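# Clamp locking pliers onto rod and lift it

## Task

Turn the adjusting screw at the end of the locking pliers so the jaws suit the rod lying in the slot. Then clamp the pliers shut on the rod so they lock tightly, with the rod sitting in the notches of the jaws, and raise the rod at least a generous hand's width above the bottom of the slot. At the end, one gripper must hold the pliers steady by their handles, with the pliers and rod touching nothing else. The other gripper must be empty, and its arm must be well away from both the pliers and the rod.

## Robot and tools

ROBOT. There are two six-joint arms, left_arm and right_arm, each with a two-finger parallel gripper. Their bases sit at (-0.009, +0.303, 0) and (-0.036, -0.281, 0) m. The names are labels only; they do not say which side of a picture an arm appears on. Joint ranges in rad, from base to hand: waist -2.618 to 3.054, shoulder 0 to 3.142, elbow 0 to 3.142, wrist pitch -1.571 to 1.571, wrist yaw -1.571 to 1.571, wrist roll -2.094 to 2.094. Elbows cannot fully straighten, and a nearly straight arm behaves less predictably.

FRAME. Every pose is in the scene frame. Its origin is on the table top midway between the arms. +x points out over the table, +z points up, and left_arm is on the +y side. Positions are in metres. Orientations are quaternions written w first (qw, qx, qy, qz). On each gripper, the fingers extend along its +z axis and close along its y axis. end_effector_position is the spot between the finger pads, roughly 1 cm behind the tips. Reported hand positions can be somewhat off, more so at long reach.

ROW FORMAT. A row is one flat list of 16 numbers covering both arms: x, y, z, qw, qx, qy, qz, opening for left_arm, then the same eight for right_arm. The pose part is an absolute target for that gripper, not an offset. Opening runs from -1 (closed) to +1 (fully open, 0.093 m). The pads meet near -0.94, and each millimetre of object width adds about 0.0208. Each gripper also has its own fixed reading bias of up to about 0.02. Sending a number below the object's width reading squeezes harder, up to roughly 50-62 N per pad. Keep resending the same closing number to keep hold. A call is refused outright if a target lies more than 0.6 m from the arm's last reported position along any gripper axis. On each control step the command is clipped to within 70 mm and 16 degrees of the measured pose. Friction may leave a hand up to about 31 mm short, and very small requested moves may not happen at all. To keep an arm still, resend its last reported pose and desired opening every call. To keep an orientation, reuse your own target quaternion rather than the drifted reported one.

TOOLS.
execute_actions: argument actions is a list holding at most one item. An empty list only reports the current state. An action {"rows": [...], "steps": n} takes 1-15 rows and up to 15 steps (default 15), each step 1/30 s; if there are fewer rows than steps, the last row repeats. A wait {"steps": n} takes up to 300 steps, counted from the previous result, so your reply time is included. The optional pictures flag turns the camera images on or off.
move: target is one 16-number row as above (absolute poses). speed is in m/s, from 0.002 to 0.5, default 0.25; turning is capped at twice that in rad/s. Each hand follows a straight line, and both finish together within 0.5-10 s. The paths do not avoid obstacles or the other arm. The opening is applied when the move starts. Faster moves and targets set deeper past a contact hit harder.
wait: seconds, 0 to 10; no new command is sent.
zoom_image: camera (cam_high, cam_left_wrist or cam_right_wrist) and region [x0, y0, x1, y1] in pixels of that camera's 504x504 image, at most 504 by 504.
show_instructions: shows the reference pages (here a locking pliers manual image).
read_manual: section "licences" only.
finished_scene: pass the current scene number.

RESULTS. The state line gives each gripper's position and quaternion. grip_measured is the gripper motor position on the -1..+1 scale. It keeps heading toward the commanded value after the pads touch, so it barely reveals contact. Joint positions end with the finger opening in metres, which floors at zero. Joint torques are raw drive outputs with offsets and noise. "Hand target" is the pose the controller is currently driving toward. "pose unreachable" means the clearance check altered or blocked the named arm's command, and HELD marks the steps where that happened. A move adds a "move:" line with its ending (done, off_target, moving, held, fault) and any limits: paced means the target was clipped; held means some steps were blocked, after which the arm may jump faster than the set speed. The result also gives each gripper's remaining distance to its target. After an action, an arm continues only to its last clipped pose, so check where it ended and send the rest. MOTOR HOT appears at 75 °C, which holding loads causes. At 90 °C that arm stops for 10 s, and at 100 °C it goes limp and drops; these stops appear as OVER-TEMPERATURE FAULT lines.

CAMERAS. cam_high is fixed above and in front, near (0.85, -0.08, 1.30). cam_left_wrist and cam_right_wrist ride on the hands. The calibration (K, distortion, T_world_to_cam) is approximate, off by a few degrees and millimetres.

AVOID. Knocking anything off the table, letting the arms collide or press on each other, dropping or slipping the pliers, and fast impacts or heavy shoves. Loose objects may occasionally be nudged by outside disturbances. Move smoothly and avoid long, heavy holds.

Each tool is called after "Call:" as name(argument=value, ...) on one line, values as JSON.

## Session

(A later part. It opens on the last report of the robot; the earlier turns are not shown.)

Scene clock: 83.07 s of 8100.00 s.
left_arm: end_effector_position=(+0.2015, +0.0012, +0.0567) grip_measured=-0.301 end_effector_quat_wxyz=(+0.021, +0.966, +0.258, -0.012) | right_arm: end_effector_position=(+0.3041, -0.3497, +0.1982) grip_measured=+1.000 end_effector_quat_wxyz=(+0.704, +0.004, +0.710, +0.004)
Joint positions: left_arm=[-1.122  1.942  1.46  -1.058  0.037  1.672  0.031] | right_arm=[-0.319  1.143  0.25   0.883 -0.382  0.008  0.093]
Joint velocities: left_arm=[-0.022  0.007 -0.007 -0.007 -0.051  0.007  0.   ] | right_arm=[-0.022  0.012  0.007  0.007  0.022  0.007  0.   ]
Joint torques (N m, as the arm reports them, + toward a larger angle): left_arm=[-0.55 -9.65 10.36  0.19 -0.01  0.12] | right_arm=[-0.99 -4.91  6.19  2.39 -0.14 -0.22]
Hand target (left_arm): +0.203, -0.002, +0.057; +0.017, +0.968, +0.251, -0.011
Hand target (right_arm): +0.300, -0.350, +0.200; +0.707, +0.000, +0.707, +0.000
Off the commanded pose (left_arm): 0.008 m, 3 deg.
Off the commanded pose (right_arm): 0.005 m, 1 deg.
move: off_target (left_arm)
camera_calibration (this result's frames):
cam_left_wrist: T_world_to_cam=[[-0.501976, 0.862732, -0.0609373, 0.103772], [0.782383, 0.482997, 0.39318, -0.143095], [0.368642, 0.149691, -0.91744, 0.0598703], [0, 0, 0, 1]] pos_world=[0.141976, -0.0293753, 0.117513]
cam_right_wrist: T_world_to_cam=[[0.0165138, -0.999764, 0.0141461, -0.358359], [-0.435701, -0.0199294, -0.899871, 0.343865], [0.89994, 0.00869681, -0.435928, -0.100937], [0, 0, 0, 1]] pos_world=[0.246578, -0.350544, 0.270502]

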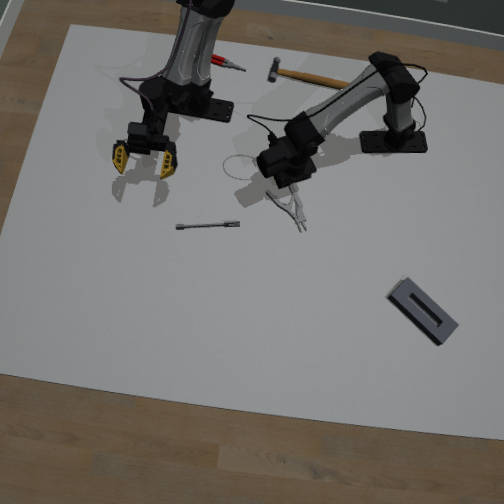

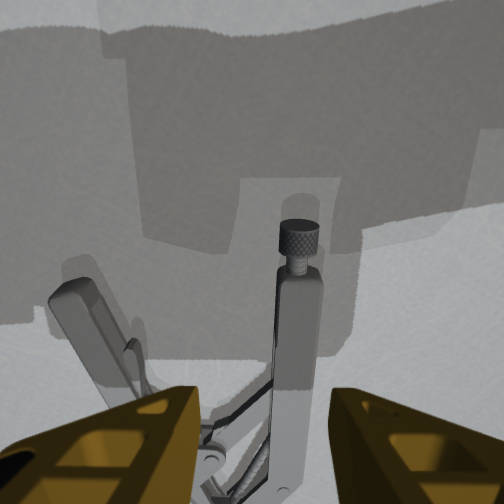

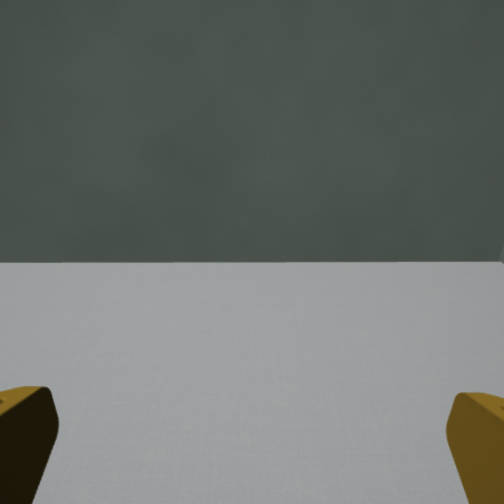

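Call:
move(target=[0.197,0.014,0.04,0,0.972,0.234,0,-0.3,0.3,-0.35,0.2,0.707,0,0.707,0,1], speed=0.05)

Call:
move(target=[0.197,0.016,0.0,0,0.972,0.234,0,-0.3,0.3,-0.35,0.2,0.707,0,0.707,0,1], speed=0.04)

Scene clock: 88.27 s of 8100.00 s.
left_arm: end_effector_position=(+0.2016, +0.0101, +0.0460) grip_measured=-0.301 end_effector_quat_wxyz=(+0.007, +0.970, +0.242, -0.000) | right_arm: end_effector_position=(+0.3041, -0.3497, +0.1982) grip_measured=+1.000 end_effector_quat_wxyz=(+0.704, +0.004, +0.710, +0.004)
Joint positions: left_arm=[-1.122  1.942  1.416 -1.032  0.006  1.706  0.031] | right_arm=[-0.319  1.143  0.25   0.883 -0.382  0.008  0.093]
Joint velocities: left_arm=[ 0.007 -0.007 -0.007 -0.051 -0.007 -0.022  0.   ] | right_arm=[-0.002 -0.022 -0.017  0.022  0.007 -0.037  0.   ]
Joint torques (N m, as the arm reports them, + toward a larger angle): left_arm=[ -0.78 -11.5    5.08   0.38  -0.06   0.14] | right_arm=[-0.94 -4.92  6.17  2.4  -0.13 -0.2 ]
Hand target (left_arm): +0.197, +0.014, +0.040; -0.000, +0.972, +0.234, -0.000
Hand target (right_arm): +0.300, -0.350, +0.200; +0.707, +0.000, +0.707, +0.000
Off the commanded pose (left_arm): 0.008 m, 1 deg.
Off the commanded pose (right_arm): 0.005 m, 1 deg.
move: done
camera_calibration (this result's frames):
cam_left_wrist: T_world_to_cam=[[-0.472484, 0.880407, -0.0405284, 0.0884647], [0.790938, 0.443859, 0.421197, -0.145886], [0.388814, 0.166953, -0.906063, 0.0438126], [0, 0, 0, 1]] pos_world=[0.14015, -0.0204466, 0.104729]
cam_right_wrist: T_world_to_cam=[[0.0165138, -0.999764, 0.0141461, -0.358359], [-0.435701, -0.0199294, -0.899871, 0.343865], [0.89994, 0.00869681, -0.435928, -0.100937], [0, 0, 0, 1]] pos_world=[0.246578, -0.350544, 0.270502]

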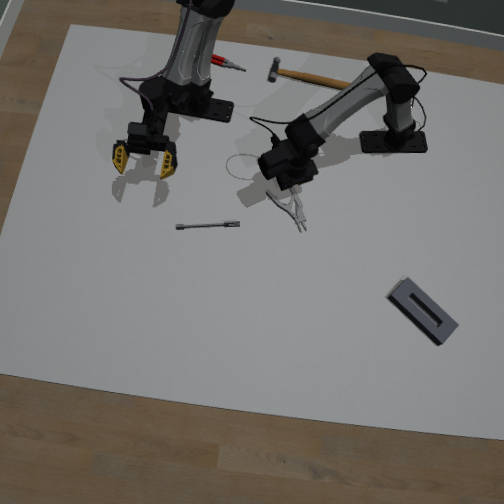

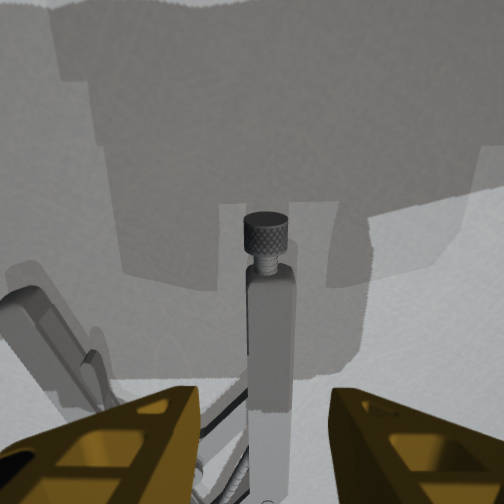

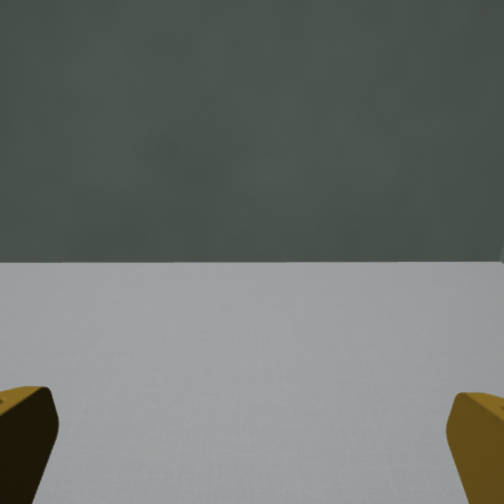

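Scene clock: 89.67 s of 8100.00 s.
left_arm: end_effector_position=(+0.2020, +0.0099, +0.0166) grip_measured=-0.301 end_effector_quat_wxyz=(+0.014, +0.971, +0.240, +0.003) | right_arm: end_effector_position=(+0.3041, -0.3497, +0.1982) grip_measured=+1.000 end_effector_quat_wxyz=(+0.704, +0.004, +0.710, +0.004)
Joint positions: left_arm=[-1.122  1.968  1.328 -0.902  0.004  1.711  0.031] | right_arm=[-0.319  1.143  0.25   0.883 -0.382  0.008  0.093]
Joint velocities: left_arm=[ 0.007 -0.002 -0.017 -0.022  0.066  0.007 -0.001] | right_arm=[-0.007 -0.007 -0.002 -0.051 -0.022 -0.007  0.   ]
Joint torques (N m, as the arm reports them, + toward a larger angle): left_arm=[-0.53 -9.16  4.05  0.68 -0.07  0.18] | right_arm=[-0.93 -4.9   6.1   2.39 -0.13 -0.21]
Hand target (left_arm): +0.197, +0.016, +0.000; -0.000, +0.972, +0.234, -0.000
Hand target (right_arm): +0.300, -0.350, +0.200; +0.707, +0.000, +0.707, +0.000
Off the commanded pose (left_arm): 0.018 m, 2 deg.
Off the commanded pose (right_arm): 0.005 m, 1 deg.
move: off_target (left_arm)
camera_calibration (this result's frames):
cam_left_wrist: T_world_to_cam=[[-0.467632, 0.882132, -0.0562431, 0.0869198], [0.788736, 0.445152, 0.423951, -0.133331], [0.399018, 0.153892, -0.903937, 0.0150859], [0, 0, 0, 1]] pos_world=[0.13979, -0.0196436, 0.0750513]
cam_right_wrist: T_world_to_cam=[[0.0165138, -0.999764, 0.0141461, -0.358359], [-0.435701, -0.0199294, -0.899871, 0.343865], [0.89994, 0.00869681, -0.435928, -0.100937], [0, 0, 0, 1]] pos_world=[0.246578, -0.350544, 0.270502]

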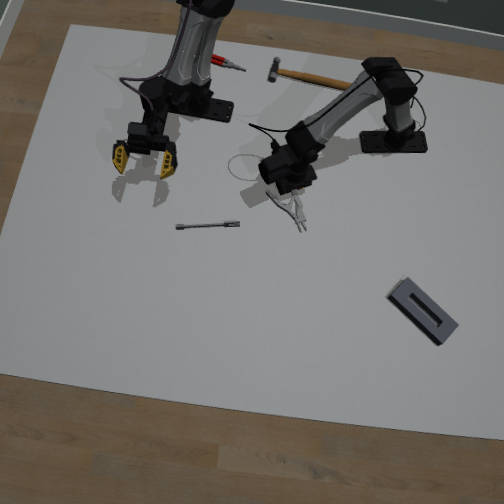

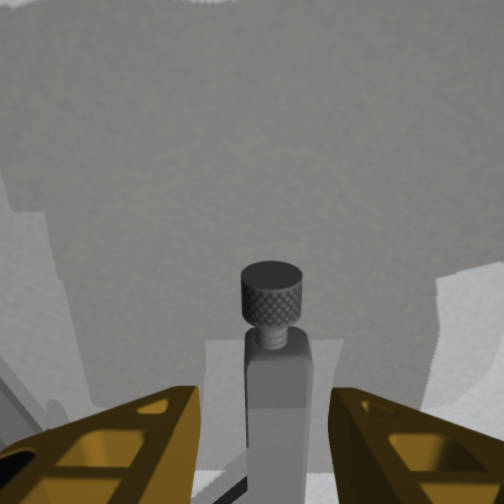

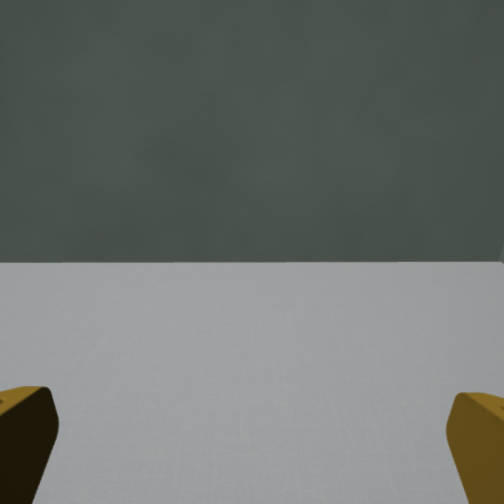

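Call:
move(target=[0.189,0.007,0.008,0,0.972,0.234,0,-0.3,0.3,-0.35,0.2,0.707,0,0.707,0,1], speed=0.02)

Scene clock: 93.07 s of 8100.00 s.
left_arm: end_effector_position=(+0.2012, +0.0095, +0.0166) grip_measured=-0.301 end_effector_quat_wxyz=(+0.008, +0.970, +0.240, +0.018) | right_arm: end_effector_position=(+0.3041, -0.3497, +0.1982) grip_measured=+1.000 end_effector_quat_wxyz=(+0.704, +0.004, +0.710, +0.004)
Joint positions: left_arm=[-1.139  1.968  1.328 -0.903 -0.027  1.693  0.031] | right_arm=[-0.319  1.143  0.25   0.883 -0.382  0.008  0.093]
Joint velocities: left_arm=[-0.012  0.002  0.002 -0.007 -0.051  0.037 -0.001] | right_arm=[-0.017 -0.017 -0.007  0.037 -0.081  0.037  0.   ]
Joint torques (N m, as the arm reports them, + toward a larger angle): left_arm=[-1.62 -9.52  6.9   0.31  0.28  0.  ] | right_arm=[-0.99 -4.93  6.16  2.39 -0.13 -0.21]
Hand target (left_arm): +0.189, +0.007, +0.008; -0.000, +0.972, +0.234, -0.001
Hand target (right_arm): +0.300, -0.350, +0.200; +0.707, +0.000, +0.707, +0.000
Off the commanded pose (left_arm): 0.015 m, 2 deg.
Off the commanded pose (right_arm): 0.005 m, 1 deg.
move: off_target (left_arm)
camera_calibration (this result's frames):
cam_left_wrist: T_world_to_cam=[[-0.467409, 0.882527, -0.0517244, 0.0867663], [0.777332, 0.438152, 0.451417, -0.130593], [0.42105, 0.170789, -0.890813, 0.0107269], [0, 0, 0, 1]] pos_world=[0.137553, -0.0211858, 0.0729956]
cam_right_wrist: T_world_to_cam=[[0.0165138, -0.999764, 0.0141461, -0.358359], [-0.435701, -0.0199294, -0.899871, 0.343865], [0.89994, 0.00869681, -0.435928, -0.100937], [0, 0, 0, 1]] pos_world=[0.246578, -0.350544, 0.270502]

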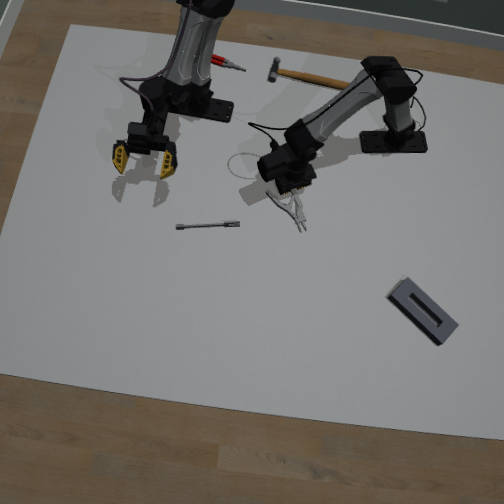

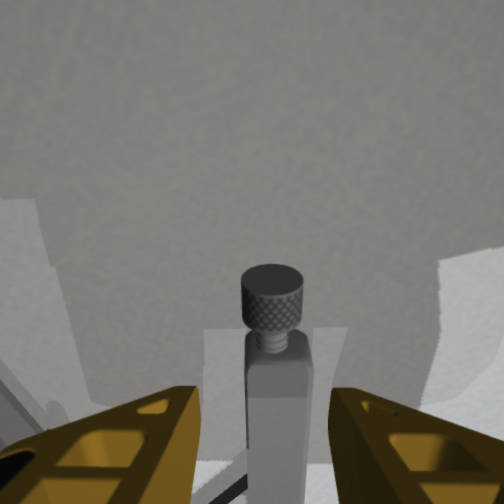

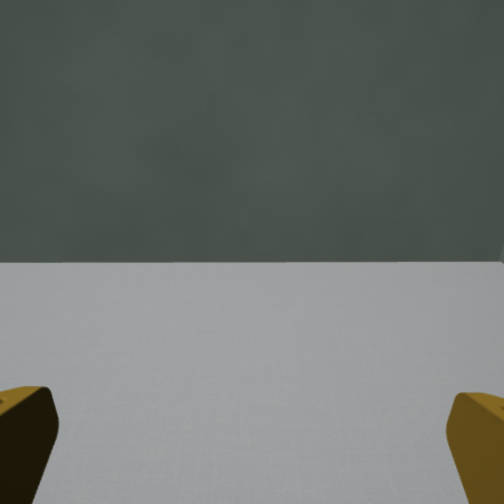

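Tips pressed on something; lift, shift, and come down again.

Call:
move(target=[0.193,0.006,0.045,0,0.972,0.234,0,-0.3,0.3,-0.35,0.2,0.707,0,0.707,0,1], speed=0.03)

Call:
move(target=[0.19,0.012,0.004,0,0.972,0.234,0,-0.3,0.3,-0.35,0.2,0.707,0,0.707,0,1], speed=0.03)

Scene clock: 96.77 s of 8100.00 s.
left_arm: end_effector_position=(+0.1941, +0.0138, +0.0348) grip_measured=-0.301 end_effector_quat_wxyz=(-0.012, +0.971, +0.241, -0.001) | right_arm: end_effector_position=(+0.3041, -0.3497, +0.1982) grip_measured=+1.000 end_effector_quat_wxyz=(+0.704, +0.004, +0.710, +0.004)
Joint positions: left_arm=[-1.139  1.959  1.393 -1.027 -0.007  1.693  0.031] | right_arm=[-0.319  1.143  0.25   0.883 -0.382  0.008  0.093]
Joint velocities: left_arm=[ 0.007  0.002 -0.007 -0.037  0.007 -0.007  0.   ] | right_arm=[-0.017 -0.007 -0.007  0.007 -0.037  0.022  0.   ]
Joint torques (N m, as the arm reports them, + toward a larger angle): left_arm=[ -1.23 -12.59  10.03   0.05   0.06   0.11] | right_arm=[-0.95 -4.9   6.17  2.41 -0.13 -0.21]
Hand target (left_arm): +0.193, +0.006, +0.045; +0.001, +0.972, +0.234, -0.000
Hand target (right_arm): +0.300, -0.350, +0.200; +0.707, +0.000, +0.707, +0.000
Off the commanded pose (left_arm): 0.013 m, 2 deg.
Off the commanded pose (right_arm): 0.005 m, 1 deg.
move: off_target (left_arm)
camera_calibration (this result's frames):
cam_left_wrist: T_world_to_cam=[[-0.469291, 0.883032, -0.00452148, 0.0793516], [0.796761, 0.425638, 0.428956, -0.138027], [0.380707, 0.197703, -0.903314, 0.0370764], [0, 0, 0, 1]] pos_world=[0.133098, -0.0186507, 0.0930579]
cam_right_wrist: T_world_to_cam=[[0.0165138, -0.999764, 0.0141461, -0.358359], [-0.435701, -0.0199294, -0.899871, 0.343865], [0.89994, 0.00869681, -0.435928, -0.100937], [0, 0, 0, 1]] pos_world=[0.246578, -0.350544, 0.270502]

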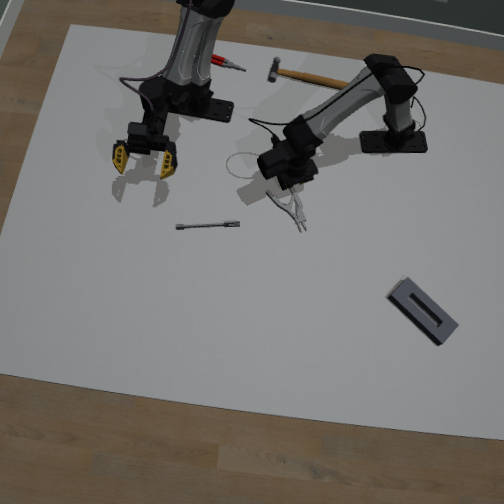

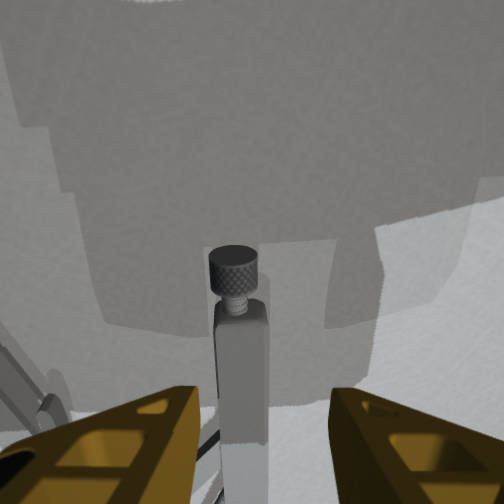

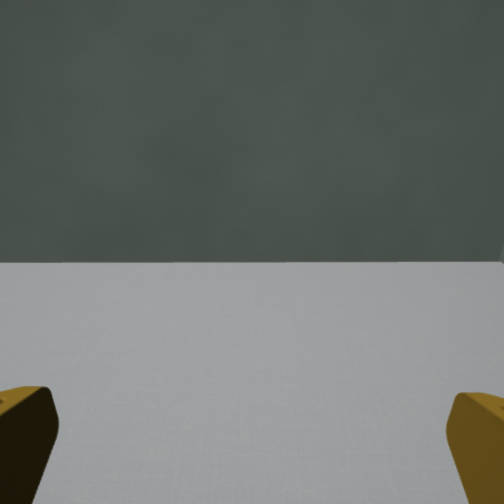

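Scene clock: 98.20 s of 8100.00 s.
left_arm: end_effector_position=(+0.1988, +0.0071, +0.0183) grip_measured=-0.301 end_effector_quat_wxyz=(+0.016, +0.970, +0.241, +0.010) | right_arm: end_effector_position=(+0.3041, -0.3497, +0.1982) grip_measured=+1.000 end_effector_quat_wxyz=(+0.704, +0.004, +0.710, +0.004)
Joint positions: left_arm=[-1.139  1.959  1.323 -0.897 -0.007  1.693  0.031] | right_arm=[-0.319  1.143  0.25   0.883 -0.382  0.008  0.093]
Joint velocities: left_arm=[-0.002  0.007  0.002  0.051 -0.007  0.007 -0.   ] | right_arm=[-0.002 -0.012  0.002 -0.066  0.051 -0.022  0.   ]
Joint torques (N m, as the arm reports them, + toward a larger angle): left_arm=[-0.93 -9.41  4.9   0.46  0.07  0.09] | right_arm=[-0.97 -4.89  6.17  2.39 -0.13 -0.23]
Hand target (left_arm): +0.190, +0.012, +0.005; -0.000, +0.972, +0.234, +0.000
Hand target (right_arm): +0.300, -0.350, +0.200; +0.707, +0.000, +0.707, +0.000
Off the commanded pose (left_arm): 0.017 m, 2 deg.
Off the commanded pose (right_arm): 0.005 m, 1 deg.
move: off_target (left_arm)
camera_calibration (this result's frames):
cam_left_wrist: T_world_to_cam=[[-0.468133, 0.881369, -0.063565, 0.0882183], [0.782085, 0.446734, 0.434478, -0.129125], [0.411332, 0.15368, -0.898437, 0.0158229], [0, 0, 0, 1]] pos_world=[0.135776, -0.0225, 0.0759253]
cam_right_wrist: T_world_to_cam=[[0.0165138, -0.999764, 0.0141461, -0.358359], [-0.435701, -0.0199294, -0.899871, 0.343865], [0.89994, 0.00869681, -0.435928, -0.100937], [0, 0, 0, 1]] pos_world=[0.246578, -0.350544, 0.270502]

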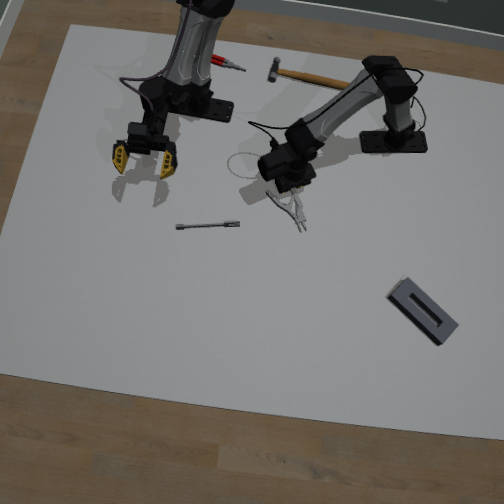

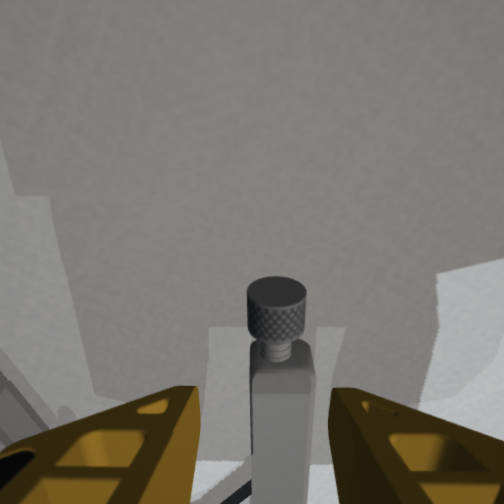

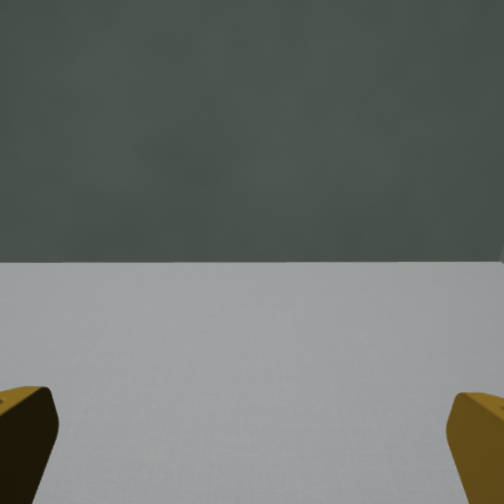

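Call:
move(target=[0.19,0.012,-0.002,0,0.972,0.234,0,-0.3,0.3,-0.35,0.2,0.707,0,0.707,0,1], speed=0.02)

Call:
move(target=[0.19,0.012,0.002,0,0.972,0.234,0,-0.9,0.3,-0.35,0.2,0.707,0,0.707,0,1], speed=0.02)

Call:
move(target=[0.2,0.01,0.16,0,0.972,0.234,0,-0.9,0.3,-0.35,0.2,0.707,0,0.707,0,1], speed=0.1)

Scene clock: 103.10 s of 8100.00 s.
left_arm: end_effector_position=(+0.2012, +0.0036, +0.0165) grip_measured=-0.301 end_effector_quat_wxyz=(+0.023, +0.970, +0.241, +0.012) | right_arm: end_effector_position=(+0.3041, -0.3497, +0.1982) grip_measured=+1.000 end_effector_quat_wxyz=(+0.704, +0.004, +0.710, +0.004)
Joint positions: left_arm=[-1.139  1.965  1.323 -0.877 -0.007  1.693  0.031] | right_arm=[-0.319  1.143  0.25   0.883 -0.382  0.008  0.093]
Joint velocities: left_arm=[-0.012 -0.002 -0.022  0.037 -0.007  0.022 -0.001] | right_arm=[ 0.007  0.002 -0.012  0.022  0.051 -0.051  0.   ]
Joint torques (N m, as the arm reports them, + toward a larger angle): left_arm=[-0.98 -9.07  3.65  0.51  0.03  0.08] | right_arm=[-1.   -4.91  6.15  2.39 -0.13 -0.2 ]
Hand target (left_arm): +0.190, +0.012, -0.001; -0.000, +0.972, +0.234, -0.000
Hand target (right_arm): +0.300, -0.350, +0.200; +0.707, +0.000, +0.707, +0.000
Off the commanded pose (left_arm): 0.023 m, 3 deg.
Off the commanded pose (right_arm): 0.005 m, 1 deg.
move: off_target (left_arm)
camera_calibration (this result's frames):
cam_left_wrist: T_world_to_cam=[[-0.467565, 0.880551, -0.0775437, 0.092441], [0.778579, 0.451775, 0.435562, -0.128033], [0.418567, 0.14328, -0.896812, 0.0123396], [0, 0, 0, 1]] pos_world=[0.137741, -0.0253249, 0.074001]
cam_right_wrist: T_world_to_cam=[[0.0165138, -0.999764, 0.0141461, -0.358359], [-0.435701, -0.0199294, -0.899871, 0.343865], [0.89994, 0.00869681, -0.435928, -0.100937], [0, 0, 0, 1]] pos_world=[0.246578, -0.350544, 0.270502]

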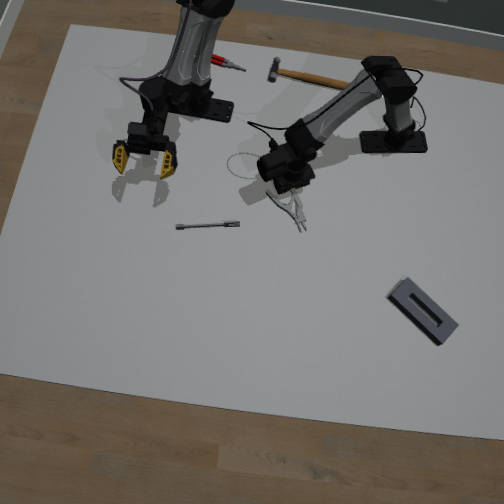

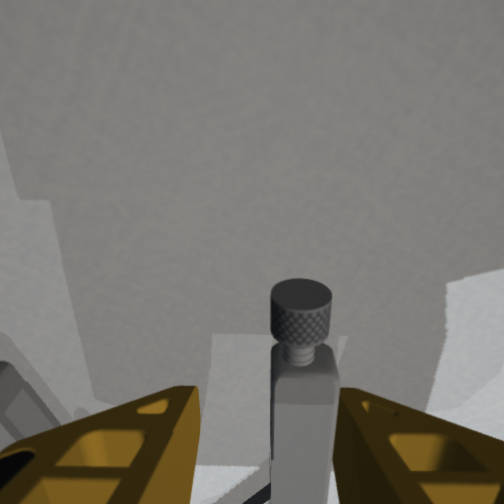

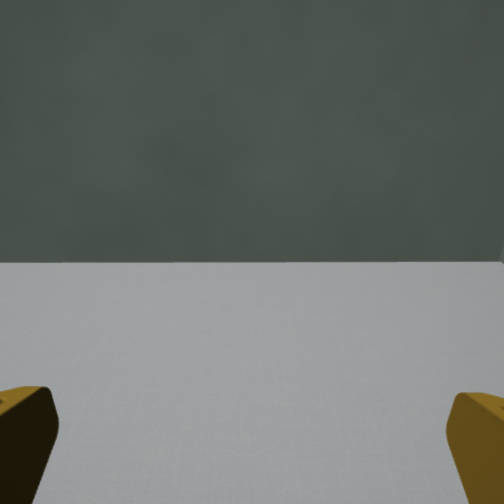

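Scene clock: 104.67 s of 8100.00 s.
left_arm: end_effector_position=(+0.2004, +0.0048, +0.0164) grip_measured=-0.834 end_effector_quat_wxyz=(+0.020, +0.970, +0.241, +0.012) | right_arm: end_effector_position=(+0.3041, -0.3497, +0.1982) grip_measured=+1.000 end_effector_quat_wxyz=(+0.704, +0.004, +0.710, +0.004)
Joint positions: left_arm=[-1.139  1.965  1.323 -0.883 -0.007  1.693  0.005] | right_arm=[-0.319  1.143  0.25   0.883 -0.382  0.008  0.093]
Joint velocities: left_arm=[ 0.007  0.002 -0.002 -0.066 -0.022  0.081 -0.001] | right_arm=[-0.002  0.007 -0.007  0.007 -0.037  0.037  0.   ]
Joint torques (N m, as the arm reports them, + toward a larger angle): left_arm=[-0.99 -9.61  4.29  0.47  0.12  0.07] | right_arm=[-0.99 -4.86  6.16  2.4  -0.13 -0.21]
Hand target (left_arm): +0.190, +0.012, +0.002; +0.000, +0.972, +0.234, -0.001
Hand target (right_arm): +0.300, -0.350, +0.200; +0.707, +0.000, +0.707, +0.000
Off the commanded pose (left_arm): 0.019 m, 3 deg.
Off the commanded pose (right_arm): 0.005 m, 1 deg.
move: off_target (left_arm)
camera_calibration (this result's frames):
cam_left_wrist: T_world_to_cam=[[-0.467817, 0.880932, -0.0714553, 0.0909137], [0.779952, 0.449513, 0.435446, -0.128213], [0.415718, 0.147977, -0.897375, 0.0129852], [0, 0, 0, 1]] pos_world=[0.137133, -0.0243769, 0.0739787]
cam_right_wrist: T_world_to_cam=[[0.0165138, -0.999764, 0.0141461, -0.358359], [-0.435701, -0.0199294, -0.899871, 0.343865], [0.89994, 0.00869681, -0.435928, -0.100937], [0, 0, 0, 1]] pos_world=[0.246578, -0.350544, 0.270502]

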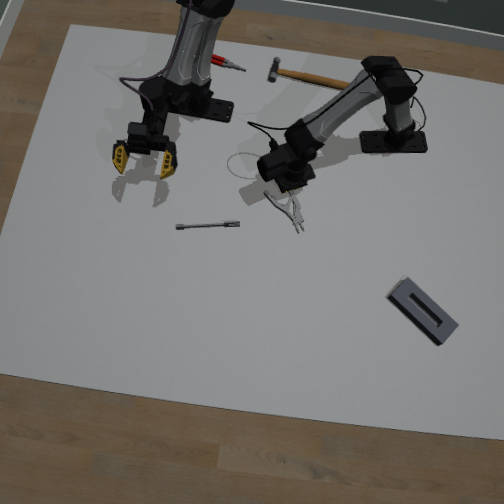

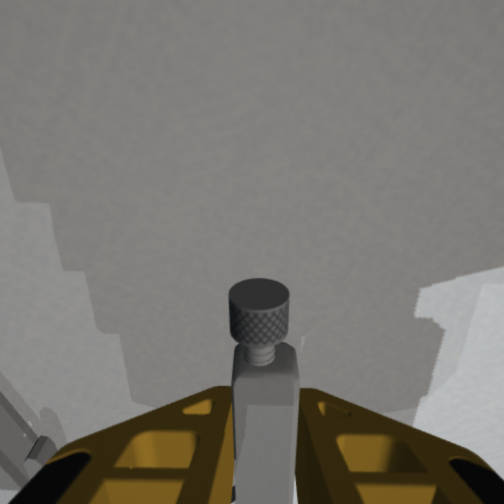

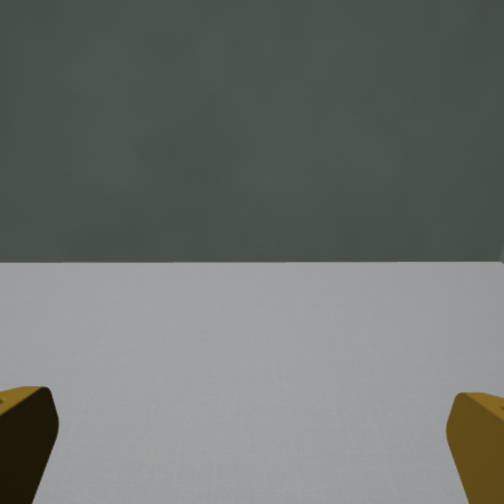

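Scene clock: 106.70 s of 8100.00 s.
left_arm: end_effector_position=(+0.1935, +0.0124, +0.1522) grip_measured=-0.834 end_effector_quat_wxyz=(-0.008, +0.972, +0.233, -0.004) | right_arm: end_effector_position=(+0.3041, -0.3497, +0.1982) grip_measured=+1.000 end_effector_quat_wxyz=(+0.704, +0.004, +0.710, +0.004)
Joint positions: left_arm=[-1.139  1.913  1.802 -1.477  0.001  1.709  0.005] | right_arm=[-0.319  1.143  0.25   0.883 -0.382  0.008  0.093]
Joint velocities: left_arm=[-0.002  0.002 -0.002  0.022  0.022  0.037 -0.001] | right_arm=[ 0.012  0.007 -0.007  0.037 -0.051 -0.081  0.   ]
Joint torques (N m, as the arm reports them, + toward a larger angle): left_arm=[  0.43 -11.26  10.74   0.1   -0.03   0.1 ] | right_arm=[-0.99 -4.94  6.15  2.39 -0.12 -0.22]
Hand target (left_arm): +0.199, +0.012, +0.160; +0.000, +0.972, +0.234, +0.000
Hand target (right_arm): +0.300, -0.350, +0.200; +0.707, +0.000, +0.707, +0.000
Off the commanded pose (left_arm): 0.010 m, 1 deg.
Off the commanded pose (right_arm): 0.005 m, 1 deg.
move: done
camera_calibration (this result's frames):
cam_left_wrist: T_world_to_cam=[[-0.455251, 0.890311, -0.00964186, 0.0788012], [0.80521, 0.416308, 0.422284, -0.187821], [0.379978, 0.184482, -0.906412, 0.144402], [0, 0, 0, 1]] pos_world=[0.13224, -0.0186056, 0.210961]
cam_right_wrist: T_world_to_cam=[[0.0165138, -0.999764, 0.0141461, -0.358359], [-0.435701, -0.0199294, -0.899871, 0.343865], [0.89994, 0.00869681, -0.435928, -0.100937], [0, 0, 0, 1]] pos_world=[0.246578, -0.350544, 0.270502]

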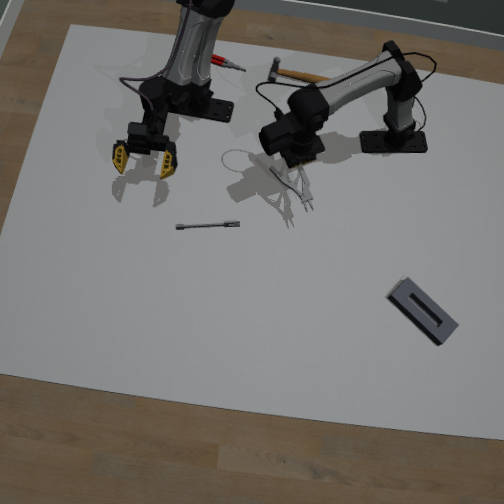

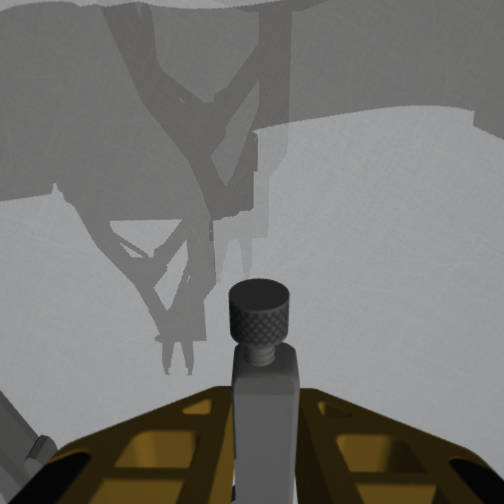

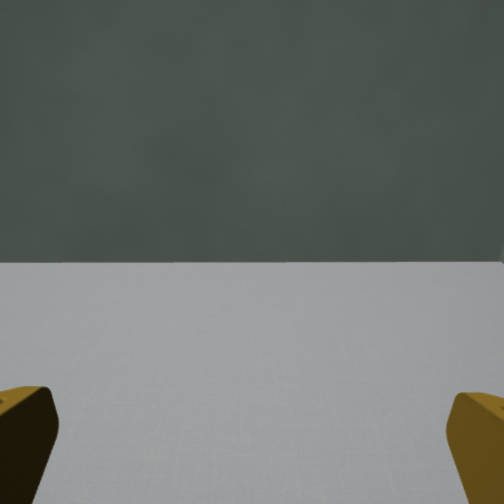

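Call:
move(target=[0.28,0.18,0.17,0,0.4226,0.9063,0,-0.9,0.3,-0.35,0.2,0.707,0,0.707,0,1], speed=0.3)

Call:
move(target=[0.36,0.28,0.18,0,-0.438,0.899,0,-0.9,0.36,-0.15,0.15,0.65,-0.27,0.65,0.27,1], speed=0.3)

Call:
move(target=[0.5245,0.386,0.23,0.6358,-0.3094,0.6358,0.3094,-0.9,0.42,0.0,0.1,0.5495,-0.445,0.5495,0.445,1], speed=0.2)

Scene clock: 120.13 s of 8100.00 s.
left_arm: end_effector_position=(+0.2833, +0.1781, +0.1671) grip_measured=-0.837 end_effector_quat_wxyz=(+0.002, +0.431, +0.902, +0.004) | right_arm: end_effector_position=(+0.3041, -0.3497, +0.1982) grip_measured=+1.000 end_effector_quat_wxyz=(+0.704, +0.004, +0.710, +0.004)
Joint positions: left_arm=[-0.586  1.751  1.655 -1.471 -0.007  0.482  0.005] | right_arm=[-0.319  1.143  0.25   0.883 -0.382  0.008  0.093]
Joint velocities: left_arm=[-0.002  0.012 -0.007  0.022  0.022 -0.007  0.   ] | right_arm=[-0.017 -0.007  0.002 -0.051 -0.081 -0.007  0.   ]
Joint torques (N m, as the arm reports them, + toward a larger angle): left_arm=[  0.21 -11.35   6.93   0.3   -0.18  -0.09] | right_arm=[-0.95 -4.89  6.2   2.39 -0.14 -0.22]
Hand target (left_arm): +0.280, +0.183, +0.170; +0.003, +0.423, +0.906, +0.009
Hand target (right_arm): +0.300, -0.350, +0.200; +0.707, +0.000, +0.707, +0.000
Off the commanded pose (left_arm): 0.005 m, 1 deg.
Off the commanded pose (right_arm): 0.005 m, 1 deg.
move: done
camera_calibration (this result's frames):
cam_left_wrist: T_world_to_cam=[[-0.775227, -0.630684, -0.0355074, 0.338122], [-0.582968, 0.692665, 0.424692, 0.00820348], [-0.243252, 0.349933, -0.904641, 0.240034], [0, 0, 0, 1]] pos_world=[0.325292, 0.12357, 0.225666]
cam_right_wrist: T_world_to_cam=[[0.0165138, -0.999764, 0.0141461, -0.358359], [-0.435701, -0.0199294, -0.899871, 0.343865], [0.89994, 0.00869681, -0.435928, -0.100937], [0, 0, 0, 1]] pos_world=[0.246578, -0.350544, 0.270502]

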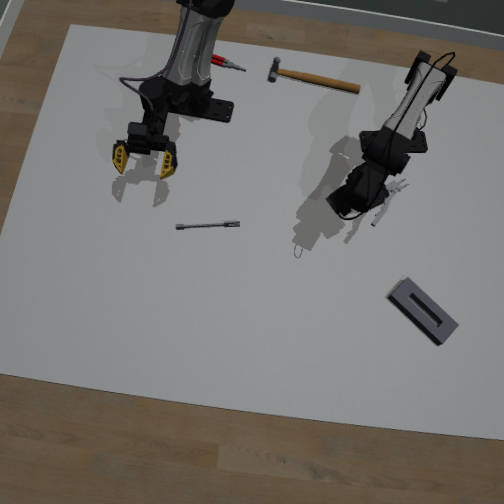

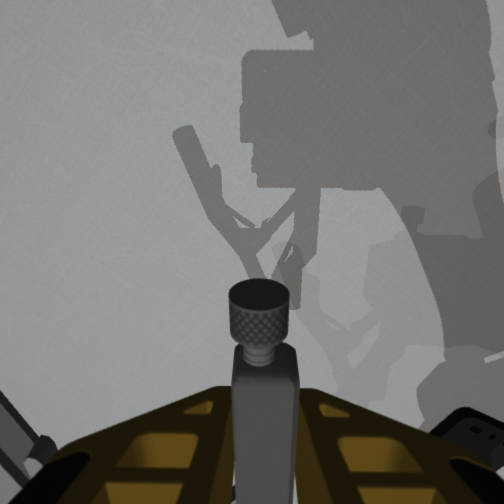

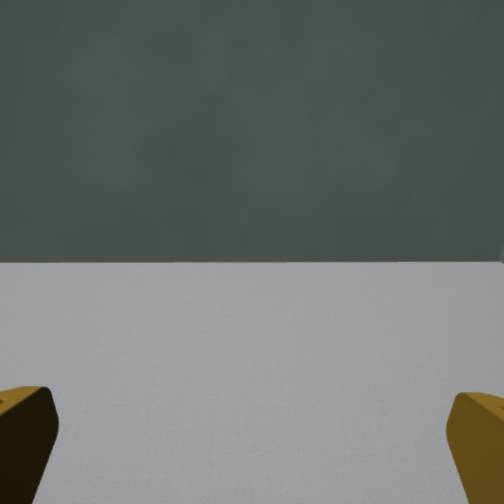

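Scene clock: 123.70 s of 8100.00 s.
left_arm: end_effector_position=(+0.3572, +0.2800, +0.1772) grip_measured=-0.837 end_effector_quat_wxyz=(+0.016, -0.429, +0.903, -0.004) | right_arm: end_effector_position=(+0.3541, -0.1528, +0.1448) grip_measured=+1.000 end_effector_quat_wxyz=(+0.645, -0.263, +0.665, +0.270)
Joint positions: left_arm=[-0.245  1.934  1.931 -1.536 -0.009 -0.956  0.005] | right_arm=[ 0.103  1.777  0.469  1.277 -0.732 -0.001  0.093]
Joint velocities: left_arm=[ 0.007  0.012  0.002 -0.022 -0.037 -0.022 -0.   ] | right_arm=[-0.012  0.002 -0.007 -0.022  0.022 -0.066  0.   ]
Joint torques (N m, as the arm reports them, + toward a larger angle): left_arm=[  0.18 -10.14  10.68   0.17  -0.18  -0.12] | right_arm=[ 0.28 -5.79  6.6   2.48 -0.18 -0.2 ]
Hand target (left_arm): +0.359, +0.283, +0.180; +0.016, -0.438, +0.899, -0.003
Hand target (right_arm): +0.357, -0.149, +0.150; +0.653, -0.273, +0.653, +0.269
Off the commanded pose (left_arm): 0.004 m, 2 deg.
Off the commanded pose (right_arm): 0.008 m, 2 deg.
joint sent to its limit (left arm) — the command would take joint 4 (wrist pitch) past its lower limit, so that joint was sent only as far as its limit.
move: done
camera_calibration (this result's frames):
cam_left_wrist: T_world_to_cam=[[0.77778, -0.628503, -0.00645457, -0.100408], [-0.573603, -0.713965, 0.40154, 0.371075], [-0.256977, -0.308607, -0.915819, 0.422788], [0, 0, 0, 1]] pos_world=[0.399592, 0.332304, 0.237547]
cam_right_wrist: T_world_to_cam=[[0.708716, -0.705472, 0.00557736, -0.36042], [-0.312474, -0.320979, -0.894054, 0.231049], [0.63252, 0.631887, -0.447924, 0.0208186], [0, 0, 0, 1]] pos_world=[0.314464, -0.19326, 0.217905]

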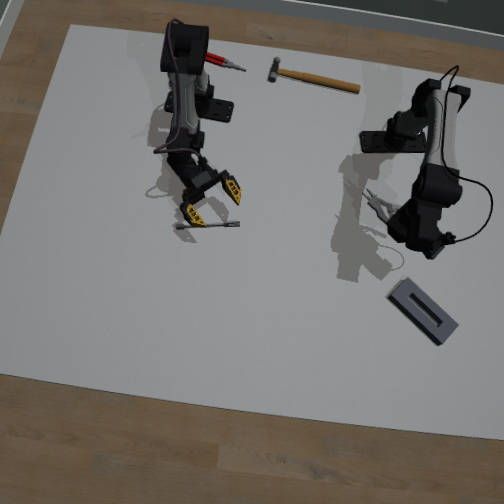

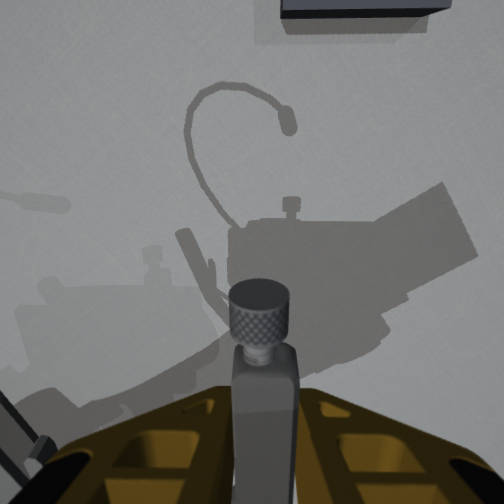

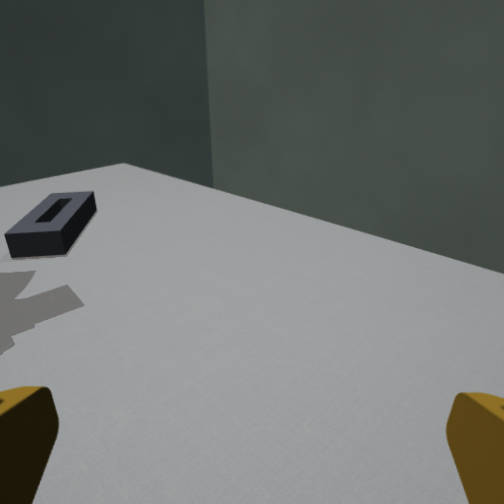

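Scene clock: 128.37 s of 8100.00 s.
left_arm: end_effector_position=(+0.5200, +0.3834, +0.2411) grip_measured=-0.837 end_effector_quat_wxyz=(+0.631, -0.310, +0.638, +0.313) | right_arm: end_effector_position=(+0.4173, -0.0028, +0.1007) grip_measured=+1.000 end_effector_quat_wxyz=(+0.554, -0.442, +0.551, +0.440)
Joint positions: left_arm=[-0.301  1.994  1.298  0.683 -1.036 -0.003  0.005] | right_arm=[ 0.33   2.349  1.184  1.168 -1.079 -0.001  0.093]
Joint velocities: left_arm=[-0.002  0.002 -0.007  0.022  0.007 -0.007  0.   ] | right_arm=[-0.012 -0.022  0.007  0.051  0.007  0.066  0.   ]
Joint torques (N m, as the arm reports them, + toward a larger angle): left_arm=[  0.44 -12.21   7.08   2.53  -0.1    0.18] | right_arm=[  0.24 -11.6    7.08   1.86  -0.12  -0.14]
Hand target (left_arm): +0.519, +0.388, +0.235; +0.631, -0.309, +0.637, +0.317
Hand target (right_arm): +0.418, +0.001, +0.100; +0.551, -0.446, +0.549, +0.444
Off the commanded pose (left_arm): 0.012 m, 1 deg.
Off the commanded pose (right_arm): 0.004 m, 1 deg.
move: off_target (left_arm)
camera_calibration (this result's frames):
cam_left_wrist: T_world_to_cam=[[0.806872, -0.590698, -0.0057569, -0.191477], [-0.258769, -0.344675, -0.902351, 0.521719], [0.531033, 0.729572, -0.430963, -0.369732], [0, 0, 0, 1]] pos_world=[0.485842, 0.336464, 0.31033]
cam_right_wrist: T_world_to_cam=[[0.977964, -0.206654, 0.0296626, -0.412492], [-0.0618543, -0.422511, -0.904245, 0.155708], [0.199399, 0.882484, -0.425983, 0.0454738], [0, 0, 0, 1]] pos_world=[0.403966, -0.0595846, 0.172405]

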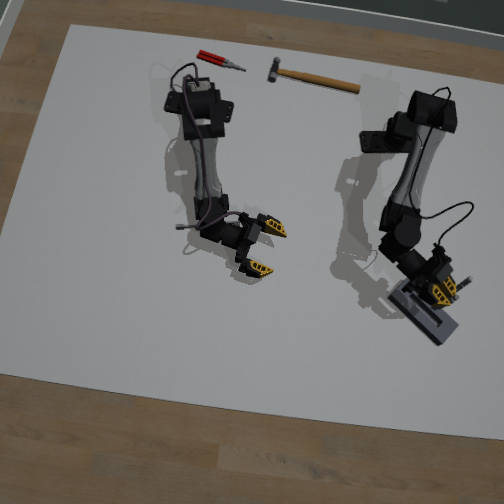

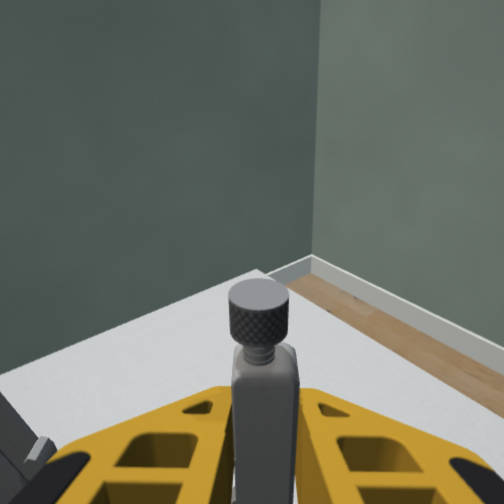

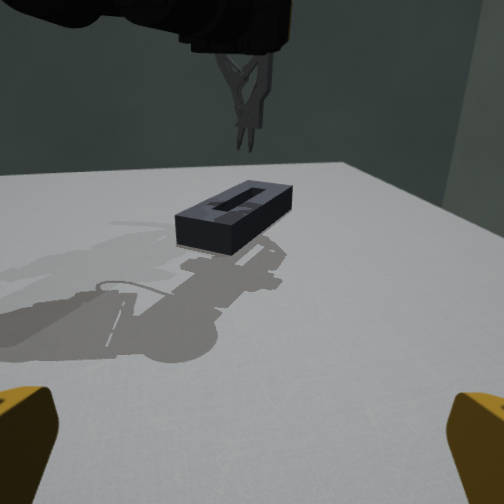

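Call:
execute_actions(actions=[])

Scene clock: 139.67 s of 8100.00 s.
left_arm: end_effector_position=(+0.5201, +0.3834, +0.2414) grip_measured=-0.837 end_effector_quat_wxyz=(+0.632, -0.309, +0.638, +0.313) | right_arm: end_effector_position=(+0.4172, -0.0027, +0.1007) grip_measured=+1.000 end_effector_quat_wxyz=(+0.554, -0.442, +0.551, +0.441)
Joint positions: left_arm=[-0.301  1.995  1.298  0.688 -1.036  0.     0.005] | right_arm=[ 0.33   2.349  1.184  1.168 -1.08  -0.001  0.093]
Joint velocities: left_arm=[-0.002  0.017 -0.002 -0.037 -0.066  0.022  0.001] | right_arm=[-0.017 -0.022  0.007  0.022 -0.051 -0.022  0.   ]
Joint torques (N m, as the arm reports them, + toward a larger angle): left_arm=[  0.45 -12.23   7.29   2.54  -0.05   0.15] | right_arm=[  0.25 -11.57   7.08   1.85  -0.13  -0.14]
Hand target (left_arm): +0.519, +0.388, +0.235; +0.631, -0.309, +0.637, +0.317
Hand target (right_arm): +0.418, +0.001, +0.100; +0.551, -0.446, +0.549, +0.444
Off the commanded pose (left_arm): 0.012 m, 1 deg.
Off the commanded pose (right_arm): 0.004 m, 1 deg.
Steps of this call (steps 1 to 339: nothing new was sent). Readings (end_effector_position):
1: left_arm (+0.5200, +0.3834, +0.2412) | right_arm (+0.4173, -0.0028, +0.1007)
2: left_arm (+0.5201, +0.3834, +0.2411) | right_arm (+0.4173, -0.0028, +0.1007)
4: left_arm (+0.5201, +0.3834, +0.2410) | right_arm (+0.4173, -0.0028, +0.1007)
8: left_arm (+0.5201, +0.3834, +0.2412) | right_arm (+0.4173, -0.0028, +0.1007)
339: the state above
camera_calibration (this result's frames):
cam_left_wrist: T_world_to_cam=[[0.806867, -0.590704, -0.00585551, -0.191501], [-0.257809, -0.343198, -0.903189, 0.52111], [0.531508, 0.730263, -0.429204, -0.370581], [0, 0, 0, 1]] pos_world=[0.485829, 0.336344, 0.310485]
cam_right_wrist: T_world_to_cam=[[0.978043, -0.206281, 0.0296632, -0.41246], [-0.0616928, -0.422536, -0.904244, 0.155643], [0.199062, 0.88256, -0.425984, 0.0456143], [0, 0, 0, 1]] pos_world=[0.403925, -0.0595753, 0.172405]

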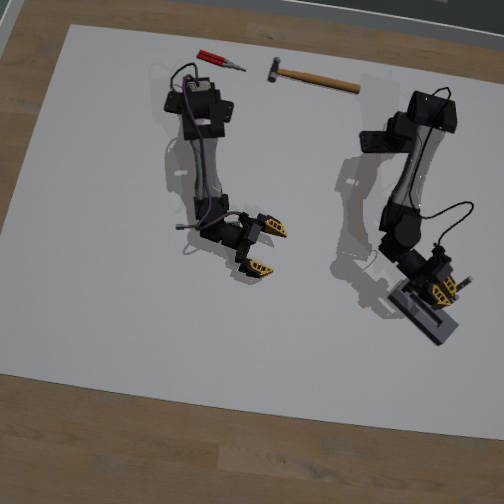

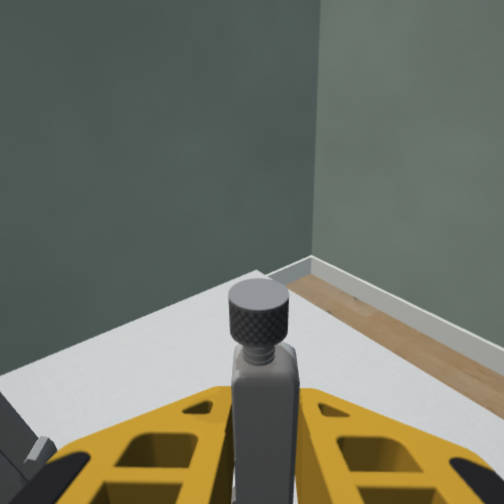

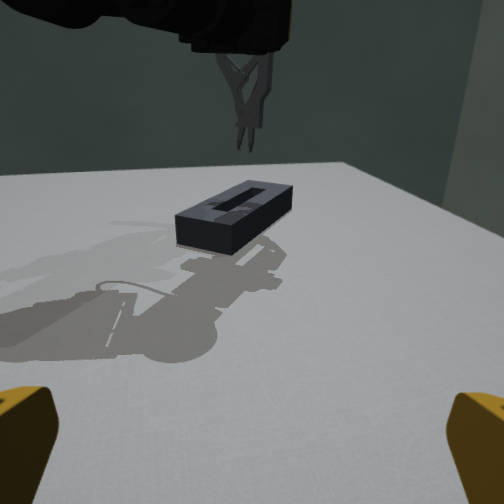

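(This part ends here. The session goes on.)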